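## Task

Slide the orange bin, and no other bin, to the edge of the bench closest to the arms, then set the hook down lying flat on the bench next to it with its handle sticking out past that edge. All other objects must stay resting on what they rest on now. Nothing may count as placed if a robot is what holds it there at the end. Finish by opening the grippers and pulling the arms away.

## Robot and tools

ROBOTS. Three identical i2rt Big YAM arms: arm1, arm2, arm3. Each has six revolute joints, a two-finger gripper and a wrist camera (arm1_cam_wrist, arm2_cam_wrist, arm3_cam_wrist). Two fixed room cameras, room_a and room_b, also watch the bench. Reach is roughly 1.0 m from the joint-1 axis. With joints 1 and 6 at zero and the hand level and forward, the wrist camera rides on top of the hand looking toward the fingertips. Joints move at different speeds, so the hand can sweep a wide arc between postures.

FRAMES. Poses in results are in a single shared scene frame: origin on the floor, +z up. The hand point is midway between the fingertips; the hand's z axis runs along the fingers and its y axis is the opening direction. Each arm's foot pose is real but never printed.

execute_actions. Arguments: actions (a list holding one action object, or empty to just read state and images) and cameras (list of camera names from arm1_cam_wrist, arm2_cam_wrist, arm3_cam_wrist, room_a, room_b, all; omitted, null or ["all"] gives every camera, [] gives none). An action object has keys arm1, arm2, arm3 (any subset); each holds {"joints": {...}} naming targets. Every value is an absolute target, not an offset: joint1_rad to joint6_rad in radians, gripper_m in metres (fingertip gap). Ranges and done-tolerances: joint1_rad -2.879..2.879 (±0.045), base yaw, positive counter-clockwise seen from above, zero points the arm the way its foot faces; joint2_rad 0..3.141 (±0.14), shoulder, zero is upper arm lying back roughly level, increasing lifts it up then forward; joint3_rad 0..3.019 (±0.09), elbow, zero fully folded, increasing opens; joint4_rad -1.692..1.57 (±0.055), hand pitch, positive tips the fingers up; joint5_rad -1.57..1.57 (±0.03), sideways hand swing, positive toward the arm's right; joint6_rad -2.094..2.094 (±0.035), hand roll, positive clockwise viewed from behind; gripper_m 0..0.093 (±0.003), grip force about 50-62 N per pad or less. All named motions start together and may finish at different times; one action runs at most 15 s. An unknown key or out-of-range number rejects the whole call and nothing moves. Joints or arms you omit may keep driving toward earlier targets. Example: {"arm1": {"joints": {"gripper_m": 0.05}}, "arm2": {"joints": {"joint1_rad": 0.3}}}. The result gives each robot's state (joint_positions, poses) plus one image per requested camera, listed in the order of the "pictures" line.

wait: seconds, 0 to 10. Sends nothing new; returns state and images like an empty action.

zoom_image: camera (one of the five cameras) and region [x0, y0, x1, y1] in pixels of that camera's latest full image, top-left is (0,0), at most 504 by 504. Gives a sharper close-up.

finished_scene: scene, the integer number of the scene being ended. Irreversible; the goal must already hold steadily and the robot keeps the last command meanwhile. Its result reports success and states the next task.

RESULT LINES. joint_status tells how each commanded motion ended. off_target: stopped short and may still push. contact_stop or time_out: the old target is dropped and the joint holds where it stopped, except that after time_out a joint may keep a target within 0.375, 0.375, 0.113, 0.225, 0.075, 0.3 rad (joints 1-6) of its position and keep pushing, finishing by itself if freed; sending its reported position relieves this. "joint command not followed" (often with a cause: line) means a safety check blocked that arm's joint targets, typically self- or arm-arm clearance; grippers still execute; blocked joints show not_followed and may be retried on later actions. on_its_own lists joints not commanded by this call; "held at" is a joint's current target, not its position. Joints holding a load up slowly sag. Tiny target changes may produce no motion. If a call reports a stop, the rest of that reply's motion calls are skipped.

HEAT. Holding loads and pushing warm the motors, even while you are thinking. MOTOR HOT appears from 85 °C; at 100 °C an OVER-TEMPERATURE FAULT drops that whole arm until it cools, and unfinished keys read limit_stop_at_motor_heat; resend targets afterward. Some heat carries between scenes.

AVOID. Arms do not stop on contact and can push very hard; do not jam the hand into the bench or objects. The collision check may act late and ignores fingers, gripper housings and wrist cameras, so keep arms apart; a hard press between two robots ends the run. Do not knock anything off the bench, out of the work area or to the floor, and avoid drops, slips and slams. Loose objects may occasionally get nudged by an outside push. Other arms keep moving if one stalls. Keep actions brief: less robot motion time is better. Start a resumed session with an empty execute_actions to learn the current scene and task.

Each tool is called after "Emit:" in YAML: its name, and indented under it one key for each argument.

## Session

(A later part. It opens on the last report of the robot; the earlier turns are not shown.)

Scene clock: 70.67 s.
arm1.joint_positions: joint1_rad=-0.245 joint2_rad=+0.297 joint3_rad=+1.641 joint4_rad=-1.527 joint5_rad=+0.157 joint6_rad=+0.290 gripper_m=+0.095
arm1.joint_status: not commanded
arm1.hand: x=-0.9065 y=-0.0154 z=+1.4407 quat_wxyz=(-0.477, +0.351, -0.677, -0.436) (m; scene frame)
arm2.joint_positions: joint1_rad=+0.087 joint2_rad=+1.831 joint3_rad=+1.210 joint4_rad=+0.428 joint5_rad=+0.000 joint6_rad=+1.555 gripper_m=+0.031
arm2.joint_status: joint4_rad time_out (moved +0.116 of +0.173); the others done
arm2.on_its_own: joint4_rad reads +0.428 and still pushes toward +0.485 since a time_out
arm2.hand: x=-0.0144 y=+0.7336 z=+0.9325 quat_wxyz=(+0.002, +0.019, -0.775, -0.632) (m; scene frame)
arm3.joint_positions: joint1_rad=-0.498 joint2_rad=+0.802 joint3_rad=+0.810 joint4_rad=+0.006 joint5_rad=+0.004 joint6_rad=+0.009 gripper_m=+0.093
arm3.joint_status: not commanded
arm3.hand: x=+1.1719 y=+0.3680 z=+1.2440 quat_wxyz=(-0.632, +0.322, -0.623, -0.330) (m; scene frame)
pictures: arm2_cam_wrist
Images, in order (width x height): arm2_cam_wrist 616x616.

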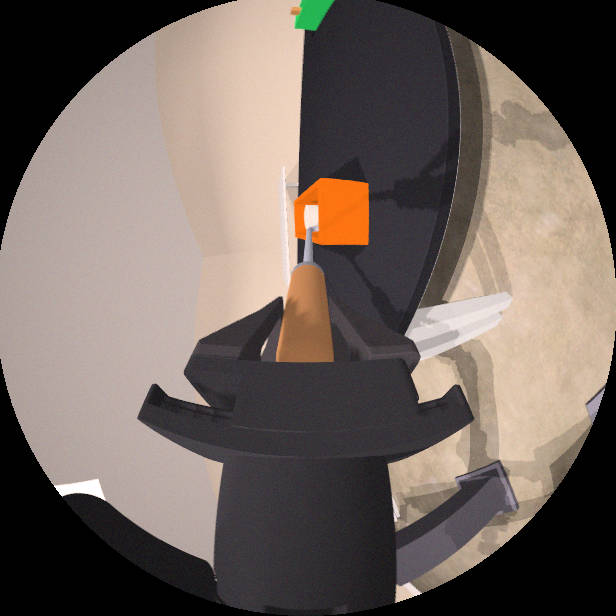

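Emit:
execute_actions:
  actions:
    - {"arm2":{"joints":{"joint2_rad":1.595,"joint3_rad":0.945,"joint4_rad":0.585}}}
  cameras: ["arm2_cam_wrist","room_a"]

Scene clock: 74.97 s.
arm1.joint_positions: joint1_rad=-0.245 joint2_rad=+0.297 joint3_rad=+1.641 joint4_rad=-1.527 joint5_rad=+0.157 joint6_rad=+0.290 gripper_m=+0.095
arm1.joint_status: not commanded
arm1.hand: x=-0.9065 y=-0.0154 z=+1.4407 quat_wxyz=(-0.477, +0.351, -0.677, -0.436) (m; scene frame)
arm2.joint_positions: joint1_rad=+0.087 joint2_rad=+1.632 joint3_rad=+0.933 joint4_rad=+0.525 joint5_rad=+0.000 joint6_rad=+1.555 gripper_m=+0.031
arm2.joint_status: joint4_rad time_out (moved +0.097 of +0.157); the others done
arm2.on_its_own: joint4_rad reads +0.525 and still pushes toward +0.585 since a time_out
arm2.hand: x=-0.0118 y=+0.6444 z=+0.9405 quat_wxyz=(+0.003, +0.019, -0.769, -0.639) (m; scene frame)
arm3.joint_positions: joint1_rad=-0.498 joint2_rad=+0.802 joint3_rad=+0.810 joint4_rad=+0.006 joint5_rad=+0.004 joint6_rad=+0.009 gripper_m=+0.093
arm3.joint_status: not commanded
arm3.hand: x=+1.1719 y=+0.3680 z=+1.2440 quat_wxyz=(-0.632, +0.322, -0.623, -0.330) (m; scene frame)
pictures: arm2_cam_wrist, room_a
Images, in order (width x height): arm2_cam_wrist 616x616, room_a 896x504.

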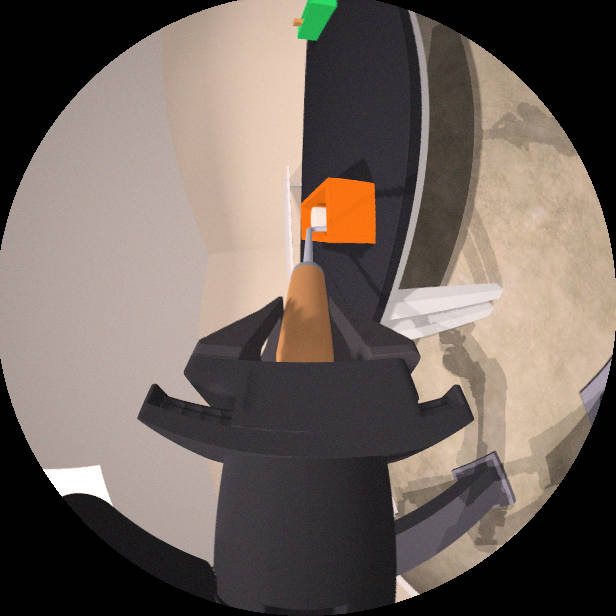

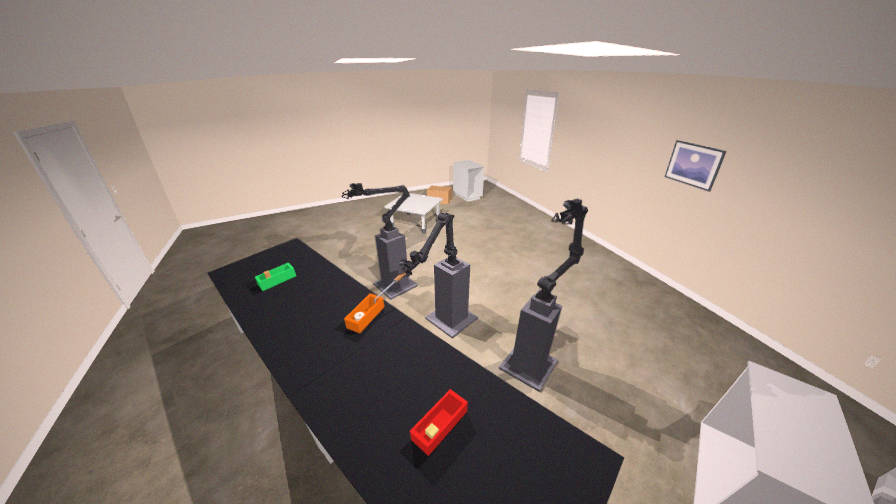

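Emit:
execute_actions:
  actions:
    - {"arm2":{"joints":{"joint2_rad":1.42,"joint3_rad":0.745}}}
  cameras: ["arm2_cam_wrist","room_b"]

Emit:
zoom_image:
  camera: "room_b"
  region: [310,190,430,270]

Scene clock: 78.97 s.
arm1.joint_positions: joint1_rad=-0.245 joint2_rad=+0.297 joint3_rad=+1.641 joint4_rad=-1.527 joint5_rad=+0.157 joint6_rad=+0.290 gripper_m=+0.095
arm1.joint_status: not commanded
arm1.hand: x=-0.9065 y=-0.0154 z=+1.4407 quat_wxyz=(-0.477, +0.351, -0.677, -0.436) (m; scene frame)
arm2.joint_positions: joint1_rad=+0.087 joint2_rad=+1.459 joint3_rad=+0.726 joint4_rad=+0.533 joint5_rad=+0.000 joint6_rad=+1.555 gripper_m=+0.031
arm2.joint_status: all done
arm2.hand: x=-0.0096 y=+0.5690 z=+0.9351 quat_wxyz=(+0.002, +0.019, -0.777, -0.629) (m; scene frame)
arm3.joint_positions: joint1_rad=-0.498 joint2_rad=+0.802 joint3_rad=+0.810 joint4_rad=+0.006 joint5_rad=+0.004 joint6_rad=+0.009 gripper_m=+0.093
arm3.joint_status: not commanded
arm3.hand: x=+1.1719 y=+0.3680 z=+1.2440 quat_wxyz=(-0.632, +0.322, -0.623, -0.330) (m; scene frame)
pictures: arm2_cam_wrist, room_b
Images, in order (width x height): arm2_cam_wrist 616x616, room_b 896x504.

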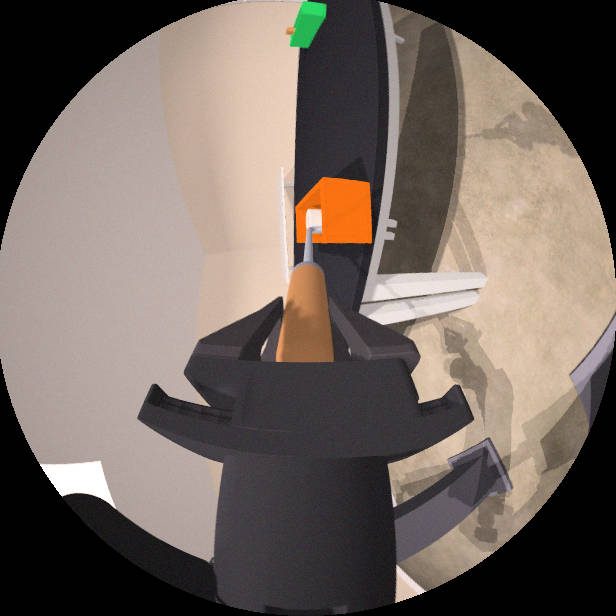

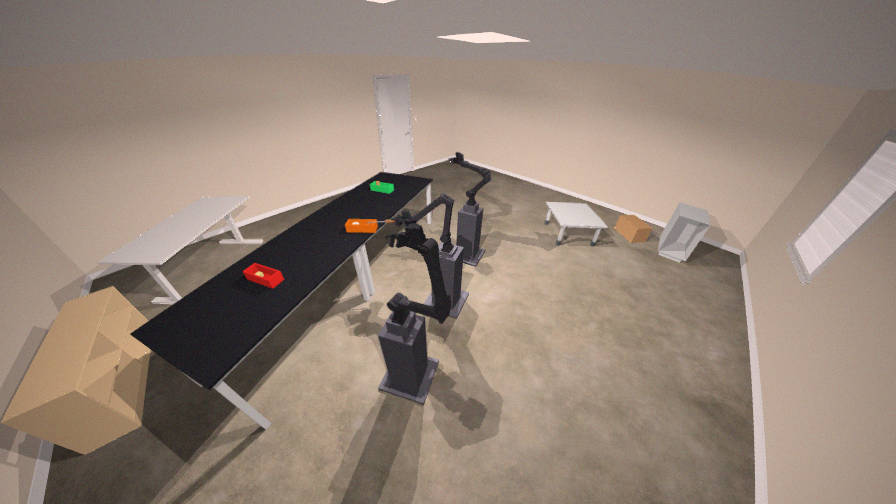

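Region (310, 190, 430, 270) of room_b's 896x504 image, scaled by 4.200, with more detail than that image has.

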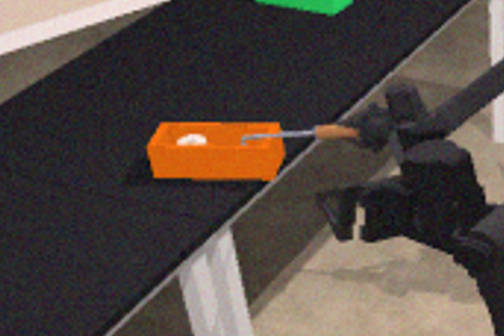

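Emit:
execute_actions:
  actions:
    - {"arm2":{"joints":{"joint2_rad":1.385,"joint3_rad":0.72}}}
  cameras: ["arm2_cam_wrist"]

Emit:
execute_actions:
  actions:
    - {"arm2":{"joints":{"joint3_rad":1.0}}}
  cameras: []

Emit:
execute_actions:
  actions:
    - {"arm2":{"joints":{"joint1_rad":-0.225,"joint5_rad":-0.28,"joint2_rad":1.9,"joint3_rad":1.3,"joint4_rad":0.94}}}
  cameras: []

Emit:
execute_actions:
  actions:
    - {"arm2":{"joints":{"joint2_rad":2.08,"joint6_rad":0}}}
  cameras: ["arm2_cam_wrist"]

Scene clock: 84.07 s.
arm1.joint_positions: joint1_rad=-0.245 joint2_rad=+0.297 joint3_rad=+1.641 joint4_rad=-1.527 joint5_rad=+0.157 joint6_rad=+0.290 gripper_m=+0.095
arm1.joint_status: not commanded
arm1.hand: x=-0.9065 y=-0.0154 z=+1.4407 quat_wxyz=(-0.477, +0.351, -0.677, -0.436) (m; scene frame)
arm2.joint_positions: joint1_rad=+0.087 joint2_rad=+1.438 joint3_rad=+0.705 joint4_rad=+0.533 joint5_rad=+0.000 joint6_rad=+1.555 gripper_m=+0.031
arm2.joint_status: all done
arm2.hand: x=-0.0094 y=+0.5609 z=+0.9358 quat_wxyz=(+0.002, +0.019, -0.777, -0.629) (m; scene frame)
arm3.joint_positions: joint1_rad=-0.498 joint2_rad=+0.802 joint3_rad=+0.810 joint4_rad=+0.006 joint5_rad=+0.004 joint6_rad=+0.009 gripper_m=+0.093
arm3.joint_status: not commanded
arm3.hand: x=+1.1719 y=+0.3680 z=+1.2440 quat_wxyz=(-0.632, +0.322, -0.623, -0.330) (m; scene frame)
pictures: arm2_cam_wrist
Images, in order (width x height): arm2_cam_wrist 616x616.

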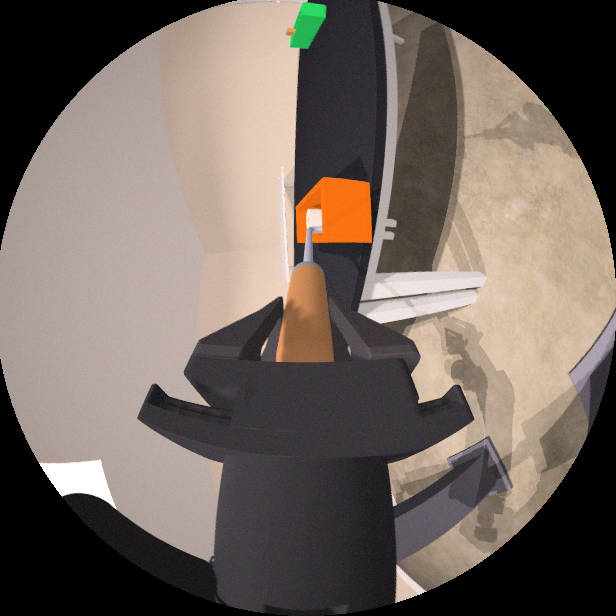

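Scene clock: 85.27 s.
arm1.joint_positions: joint1_rad=-0.245 joint2_rad=+0.297 joint3_rad=+1.641 joint4_rad=-1.527 joint5_rad=+0.157 joint6_rad=+0.290 gripper_m=+0.095
arm1.joint_status: not commanded
arm1.hand: x=-0.9065 y=-0.0154 z=+1.4407 quat_wxyz=(-0.477, +0.351, -0.677, -0.436) (m; scene frame)
arm2.joint_positions: joint1_rad=+0.087 joint2_rad=+1.417 joint3_rad=+0.930 joint4_rad=+0.539 joint5_rad=+0.000 joint6_rad=+1.555 gripper_m=+0.031
arm2.joint_status: all done
arm2.hand: x=-0.0116 y=+0.6123 z=+1.0737 quat_wxyz=(+0.003, +0.018, -0.692, -0.722) (m; scene frame)
arm3.joint_positions: joint1_rad=-0.498 joint2_rad=+0.802 joint3_rad=+0.810 joint4_rad=+0.006 joint5_rad=+0.004 joint6_rad=+0.009 gripper_m=+0.093
arm3.joint_status: not commanded
arm3.hand: x=+1.1719 y=+0.3680 z=+1.2440 quat_wxyz=(-0.632, +0.322, -0.623, -0.330) (m; scene frame)
pictures: none
No camera images: the call's "cameras" was empty. Leave "cameras" out to get every camera's image.

Scene clock: 87.80 s.
arm1.joint_positions: joint1_rad=-0.245 joint2_rad=+0.297 joint3_rad=+1.641 joint4_rad=-1.527 joint5_rad=+0.157 joint6_rad=+0.290 gripper_m=+0.095
arm1.joint_status: not commanded
arm1.hand: x=-0.9065 y=-0.0154 z=+1.4407 quat_wxyz=(-0.477, +0.351, -0.677, -0.436) (m; scene frame)
arm2.joint_positions: joint1_rad=-0.227 joint2_rad=+1.960 joint3_rad=+1.232 joint4_rad=+0.883 joint5_rad=-0.282 joint6_rad=+1.555 gripper_m=+0.031
arm2.joint_status: joint4_rad time_out (moved +0.344 of +0.401); the others done
arm2.on_its_own: joint4_rad reads +0.883 and still pushes toward +0.940 since a time_out
arm2.hand: x=+0.1718 y=+0.7303 z=+0.9620 quat_wxyz=(-0.024, +0.022, -0.656, -0.754) (m; scene frame)
arm3.joint_positions: joint1_rad=-0.498 joint2_rad=+0.802 joint3_rad=+0.810 joint4_rad=+0.006 joint5_rad=+0.004 joint6_rad=+0.009 gripper_m=+0.093
arm3.joint_status: not commanded
arm3.hand: x=+1.1719 y=+0.3680 z=+1.2440 quat_wxyz=(-0.632, +0.322, -0.623, -0.330) (m; scene frame)
pictures: none
No camera images: the call's "cameras" was empty. Leave "cameras" out to get every camera's image.

not run: a stop came earlier in this reply.

Emit:
execute_actions:
  actions:
    - {"arm2":{"joints":{"joint2_rad":2.06,"joint6_rad":0}}}
  cameras: []

Emit:
execute_actions:
  actions:
    - {"arm2":{"joints":{"joint2_rad":2.18}}}
  cameras: ["arm2_cam_wrist"]

Scene clock: 91.63 s.
arm1.joint_positions: joint1_rad=-0.245 joint2_rad=+0.297 joint3_rad=+1.641 joint4_rad=-1.527 joint5_rad=+0.157 joint6_rad=+0.290 gripper_m=+0.095
arm1.joint_status: not commanded
arm1.hand: x=-0.9065 y=-0.0154 z=+1.4407 quat_wxyz=(-0.477, +0.351, -0.677, -0.436) (m; scene frame)
arm2.joint_positions: joint1_rad=-0.226 joint2_rad=+2.110 joint3_rad=+1.232 joint4_rad=+0.897 joint5_rad=-0.281 joint6_rad=+0.018 gripper_m=+0.031
arm2.joint_status: all done
arm2.hand: x=+0.1739 y=+0.7370 z=+0.8560 quat_wxyz=(-0.501, +0.495, -0.500, -0.503) (m; scene frame)
arm3.joint_positions: joint1_rad=-0.498 joint2_rad=+0.802 joint3_rad=+0.810 joint4_rad=+0.006 joint5_rad=+0.004 joint6_rad=+0.009 gripper_m=+0.093
arm3.joint_status: not commanded
arm3.hand: x=+1.1719 y=+0.3680 z=+1.2440 quat_wxyz=(-0.632, +0.322, -0.623, -0.330) (m; scene frame)
pictures: none
No camera images: the call's "cameras" was empty. Leave "cameras" out to get every camera's image.

Scene clock: 92.53 s.
arm1.joint_positions: joint1_rad=-0.245 joint2_rad=+0.297 joint3_rad=+1.641 joint4_rad=-1.527 joint5_rad=+0.157 joint6_rad=+0.290 gripper_m=+0.095
arm1.joint_status: not commanded
arm1.hand: x=-0.9065 y=-0.0154 z=+1.4407 quat_wxyz=(-0.477, +0.351, -0.677, -0.436) (m; scene frame)
arm2.joint_positions: joint1_rad=-0.226 joint2_rad=+2.194 joint3_rad=+1.239 joint4_rad=+0.914 joint5_rad=-0.280 joint6_rad=+0.003 gripper_m=+0.031
arm2.joint_status: all done
arm2.hand: x=+0.1743 y=+0.7366 z=+0.8016 quat_wxyz=(-0.486, +0.509, -0.515, -0.489) (m; scene frame)
arm3.joint_positions: joint1_rad=-0.498 joint2_rad=+0.802 joint3_rad=+0.810 joint4_rad=+0.006 joint5_rad=+0.004 joint6_rad=+0.009 gripper_m=+0.093
arm3.joint_status: not commanded
arm3.hand: x=+1.1719 y=+0.3680 z=+1.2440 quat_wxyz=(-0.632, +0.322, -0.623, -0.330) (m; scene frame)
pictures: arm2_cam_wrist
Images, in order (width x height): arm2_cam_wrist 616x616.

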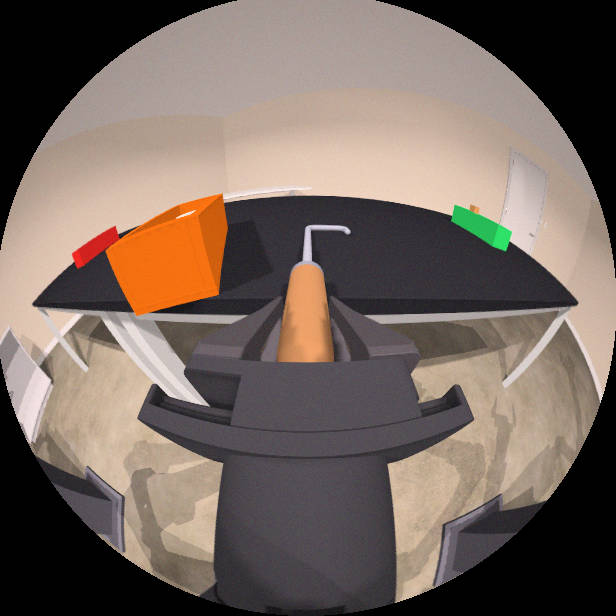

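Emit:
execute_actions:
  actions:
    - {"arm2":{"joints":{"gripper_m":0.085}}}
  cameras: []

Emit:
execute_actions:
  actions:
    - {"arm2":{"joints":{"joint2_rad":1.4,"joint4_rad":0.5}}}
  cameras: ["room_b"]

Emit:
zoom_image:
  camera: "room_b"
  region: [330,195,420,255]

Scene clock: 95.90 s.
arm1.joint_positions: joint1_rad=-0.245 joint2_rad=+0.297 joint3_rad=+1.641 joint4_rad=-1.527 joint5_rad=+0.157 joint6_rad=+0.290 gripper_m=+0.095
arm1.joint_status: not commanded
arm1.hand: x=-0.9065 y=-0.0154 z=+1.4407 quat_wxyz=(-0.477, +0.351, -0.677, -0.436) (m; scene frame)
arm2.joint_positions: joint1_rad=-0.226 joint2_rad=+2.194 joint3_rad=+1.249 joint4_rad=+0.914 joint5_rad=-0.280 joint6_rad=+0.003 gripper_m=+0.085
arm2.joint_status: all done
arm2.hand: x=+0.1751 y=+0.7396 z=+0.8062 quat_wxyz=(-0.490, +0.507, -0.512, -0.491) (m; scene frame)
arm3.joint_positions: joint1_rad=-0.498 joint2_rad=+0.802 joint3_rad=+0.810 joint4_rad=+0.006 joint5_rad=+0.004 joint6_rad=+0.009 gripper_m=+0.093
arm3.joint_status: not commanded
arm3.hand: x=+1.1719 y=+0.3680 z=+1.2440 quat_wxyz=(-0.632, +0.322, -0.623, -0.330) (m; scene frame)
pictures: none
No camera images: the call's "cameras" was empty. Leave "cameras" out to get every camera's image.

Scene clock: 97.53 s.
arm1.joint_positions: joint1_rad=-0.245 joint2_rad=+0.297 joint3_rad=+1.641 joint4_rad=-1.527 joint5_rad=+0.157 joint6_rad=+0.290 gripper_m=+0.095
arm1.joint_status: not commanded
arm1.hand: x=-0.9065 y=-0.0154 z=+1.4407 quat_wxyz=(-0.477, +0.351, -0.677, -0.436) (m; scene frame)
arm2.joint_positions: joint1_rad=-0.226 joint2_rad=+1.393 joint3_rad=+1.270 joint4_rad=+0.514 joint5_rad=-0.280 joint6_rad=+0.003 gripper_m=+0.085
arm2.joint_status: all done
arm2.hand: x=+0.1336 y=+0.6109 z=+1.2853 quat_wxyz=(-0.610, +0.427, -0.372, -0.554) (m; scene frame)
arm3.joint_positions: joint1_rad=-0.498 joint2_rad=+0.802 joint3_rad=+0.810 joint4_rad=+0.006 joint5_rad=+0.004 joint6_rad=+0.009 gripper_m=+0.093
arm3.joint_status: not commanded
arm3.hand: x=+1.1719 y=+0.3680 z=+1.2440 quat_wxyz=(-0.632, +0.322, -0.623, -0.330) (m; scene frame)
pictures: room_b
Images, in order (width x height): room_b 896x504.

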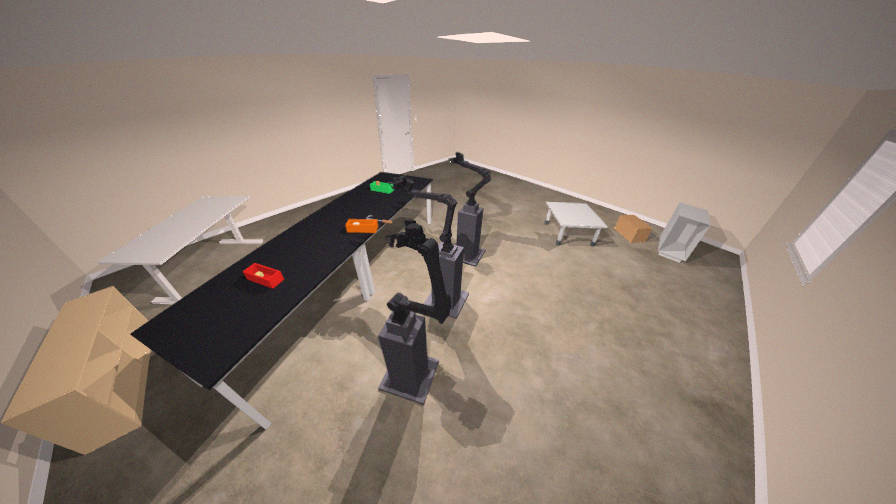

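Region (330, 195, 420, 255) of room_b's 896x504 image, scaled by 5.600, with more detail than that image has.

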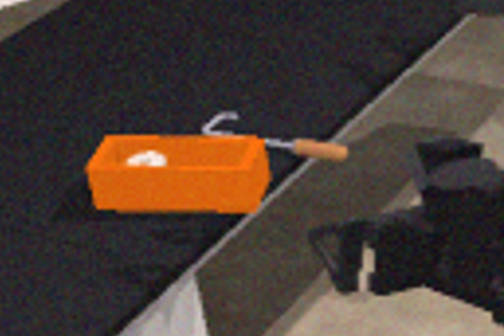

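Emit:
execute_actions:
  actions:
    - {"arm2":{"joints":{"joint1_rad":0.055,"joint5_rad":0,"joint2_rad":2.0,"joint3_rad":1.0,"joint4_rad":1.03,"gripper_m":0.06}}}
  cameras: ["arm2_cam_wrist"]

Emit:
execute_actions:
  actions:
    - {"arm2":{"joints":{"joint2_rad":2.1,"joint3_rad":1.2,"joint4_rad":0.92}}}
  cameras: []

Emit:
execute_actions:
  actions:
    - {"arm2":{"joints":{"joint2_rad":2.175,"joint3_rad":1.36,"joint4_rad":0.84}}}
  cameras: []

Emit:
execute_actions:
  actions:
    - {"arm2":{"joints":{"joint2_rad":1.5,"joint3_rad":0.55}}}
  cameras: ["arm2_cam_wrist"]

Scene clock: 103.70 s.
arm1.joint_positions: joint1_rad=-0.245 joint2_rad=+0.297 joint3_rad=+1.641 joint4_rad=-1.527 joint5_rad=+0.157 joint6_rad=+0.290 gripper_m=+0.095
arm1.joint_status: not commanded
arm1.hand: x=-0.9065 y=-0.0154 z=+1.4407 quat_wxyz=(-0.477, +0.351, -0.677, -0.436) (m; scene frame)
arm2.joint_positions: joint1_rad=+0.065 joint2_rad=+2.021 joint3_rad=+0.985 joint4_rad=+1.003 joint5_rad=-0.002 joint6_rad=+0.003 gripper_m=+0.060
arm2.joint_status: all done
arm2.hand: x=+0.0025 y=+0.6842 z=+0.8287 quat_wxyz=(-0.487, +0.514, -0.508, -0.491) (m; scene frame)
arm3.joint_positions: joint1_rad=-0.498 joint2_rad=+0.802 joint3_rad=+0.810 joint4_rad=+0.006 joint5_rad=+0.004 joint6_rad=+0.009 gripper_m=+0.093
arm3.joint_status: not commanded
arm3.hand: x=+1.1719 y=+0.3680 z=+1.2440 quat_wxyz=(-0.632, +0.322, -0.623, -0.330) (m; scene frame)
pictures: arm2_cam_wrist
Images, in order (width x height): arm2_cam_wrist 616x616.

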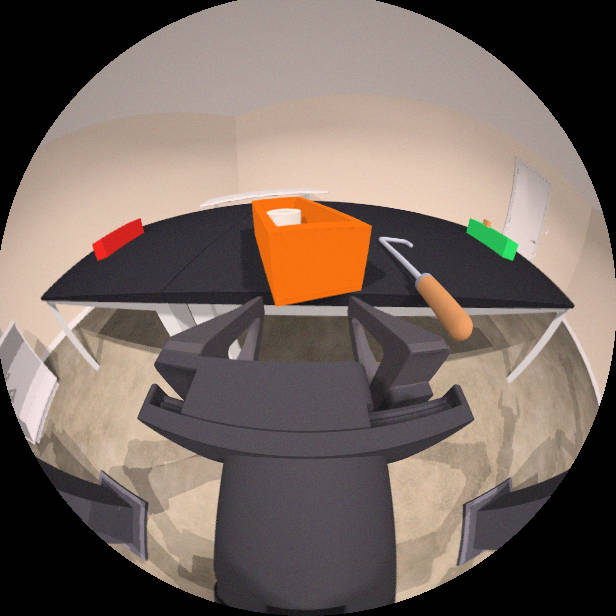

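Scene clock: 104.60 s.
arm1.joint_positions: joint1_rad=-0.245 joint2_rad=+0.297 joint3_rad=+1.641 joint4_rad=-1.527 joint5_rad=+0.157 joint6_rad=+0.290 gripper_m=+0.095
arm1.joint_status: not commanded
arm1.hand: x=-0.9065 y=-0.0154 z=+1.4407 quat_wxyz=(-0.477, +0.351, -0.677, -0.436) (m; scene frame)
arm2.joint_positions: joint1_rad=+0.065 joint2_rad=+2.095 joint3_rad=+1.157 joint4_rad=+0.936 joint5_rad=-0.002 joint6_rad=+0.003 gripper_m=+0.060
arm2.joint_status: all done
arm2.hand: x=+0.0020 y=+0.7381 z=+0.8394 quat_wxyz=(-0.495, +0.506, -0.500, -0.499) (m; scene frame)
arm3.joint_positions: joint1_rad=-0.498 joint2_rad=+0.802 joint3_rad=+0.810 joint4_rad=+0.006 joint5_rad=+0.004 joint6_rad=+0.009 gripper_m=+0.093
arm3.joint_status: not commanded
arm3.hand: x=+1.1719 y=+0.3680 z=+1.2440 quat_wxyz=(-0.632, +0.322, -0.623, -0.330) (m; scene frame)
pictures: none
No camera images: the call's "cameras" was empty. Leave "cameras" out to get every camera's image.

Scene clock: 105.47 s.
arm1.joint_positions: joint1_rad=-0.245 joint2_rad=+0.297 joint3_rad=+1.641 joint4_rad=-1.527 joint5_rad=+0.157 joint6_rad=+0.290 gripper_m=+0.095
arm1.joint_status: not commanded
arm1.hand: x=-0.9065 y=-0.0154 z=+1.4407 quat_wxyz=(-0.477, +0.351, -0.677, -0.436) (m; scene frame)
arm2.joint_positions: joint1_rad=+0.065 joint2_rad=+2.169 joint3_rad=+1.307 joint4_rad=+0.855 joint5_rad=-0.002 joint6_rad=+0.003 gripper_m=+0.060
arm2.joint_status: all done
arm2.hand: x=+0.0017 y=+0.7820 z=+0.8370 quat_wxyz=(-0.494, +0.507, -0.501, -0.498) (m; scene frame)
arm3.joint_positions: joint1_rad=-0.498 joint2_rad=+0.802 joint3_rad=+0.810 joint4_rad=+0.006 joint5_rad=+0.004 joint6_rad=+0.009 gripper_m=+0.093
arm3.joint_status: not commanded
arm3.hand: x=+1.1719 y=+0.3680 z=+1.2440 quat_wxyz=(-0.632, +0.322, -0.623, -0.330) (m; scene frame)
pictures: none
No camera images: the call's "cameras" was empty. Leave "cameras" out to get every camera's image.

Scene clock: 106.83 s.
arm1.joint_positions: joint1_rad=-0.245 joint2_rad=+0.297 joint3_rad=+1.641 joint4_rad=-1.527 joint5_rad=+0.157 joint6_rad=+0.290 gripper_m=+0.095
arm1.joint_status: not commanded
arm1.hand: x=-0.9065 y=-0.0154 z=+1.4407 quat_wxyz=(-0.477, +0.351, -0.677, -0.436) (m; scene frame)
arm2.joint_positions: joint1_rad=+0.065 joint2_rad=+1.506 joint3_rad=+0.549 joint4_rad=+0.852 joint5_rad=-0.002 joint6_rad=+0.003 gripper_m=+0.060
arm2.joint_status: all done
arm2.hand: x=+0.0033 y=+0.5264 z=+0.9003 quat_wxyz=(-0.469, +0.531, -0.525, -0.472) (m; scene frame)
arm3.joint_positions: joint1_rad=-0.498 joint2_rad=+0.802 joint3_rad=+0.810 joint4_rad=+0.006 joint5_rad=+0.004 joint6_rad=+0.009 gripper_m=+0.093
arm3.joint_status: not commanded
arm3.hand: x=+1.1719 y=+0.3680 z=+1.2440 quat_wxyz=(-0.632, +0.322, -0.623, -0.330) (m; scene frame)
pictures: arm2_cam_wrist
Images, in order (width x height): arm2_cam_wrist 616x616.

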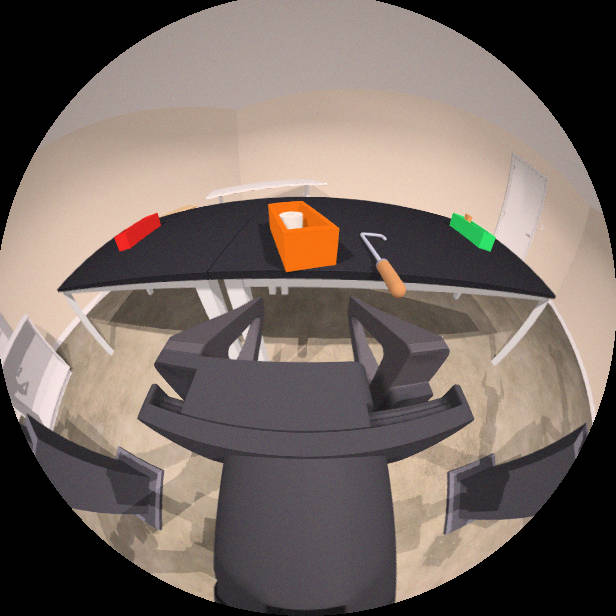

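Emit:
finished_scene:
  scene: 2

The scene is finished: the task was done.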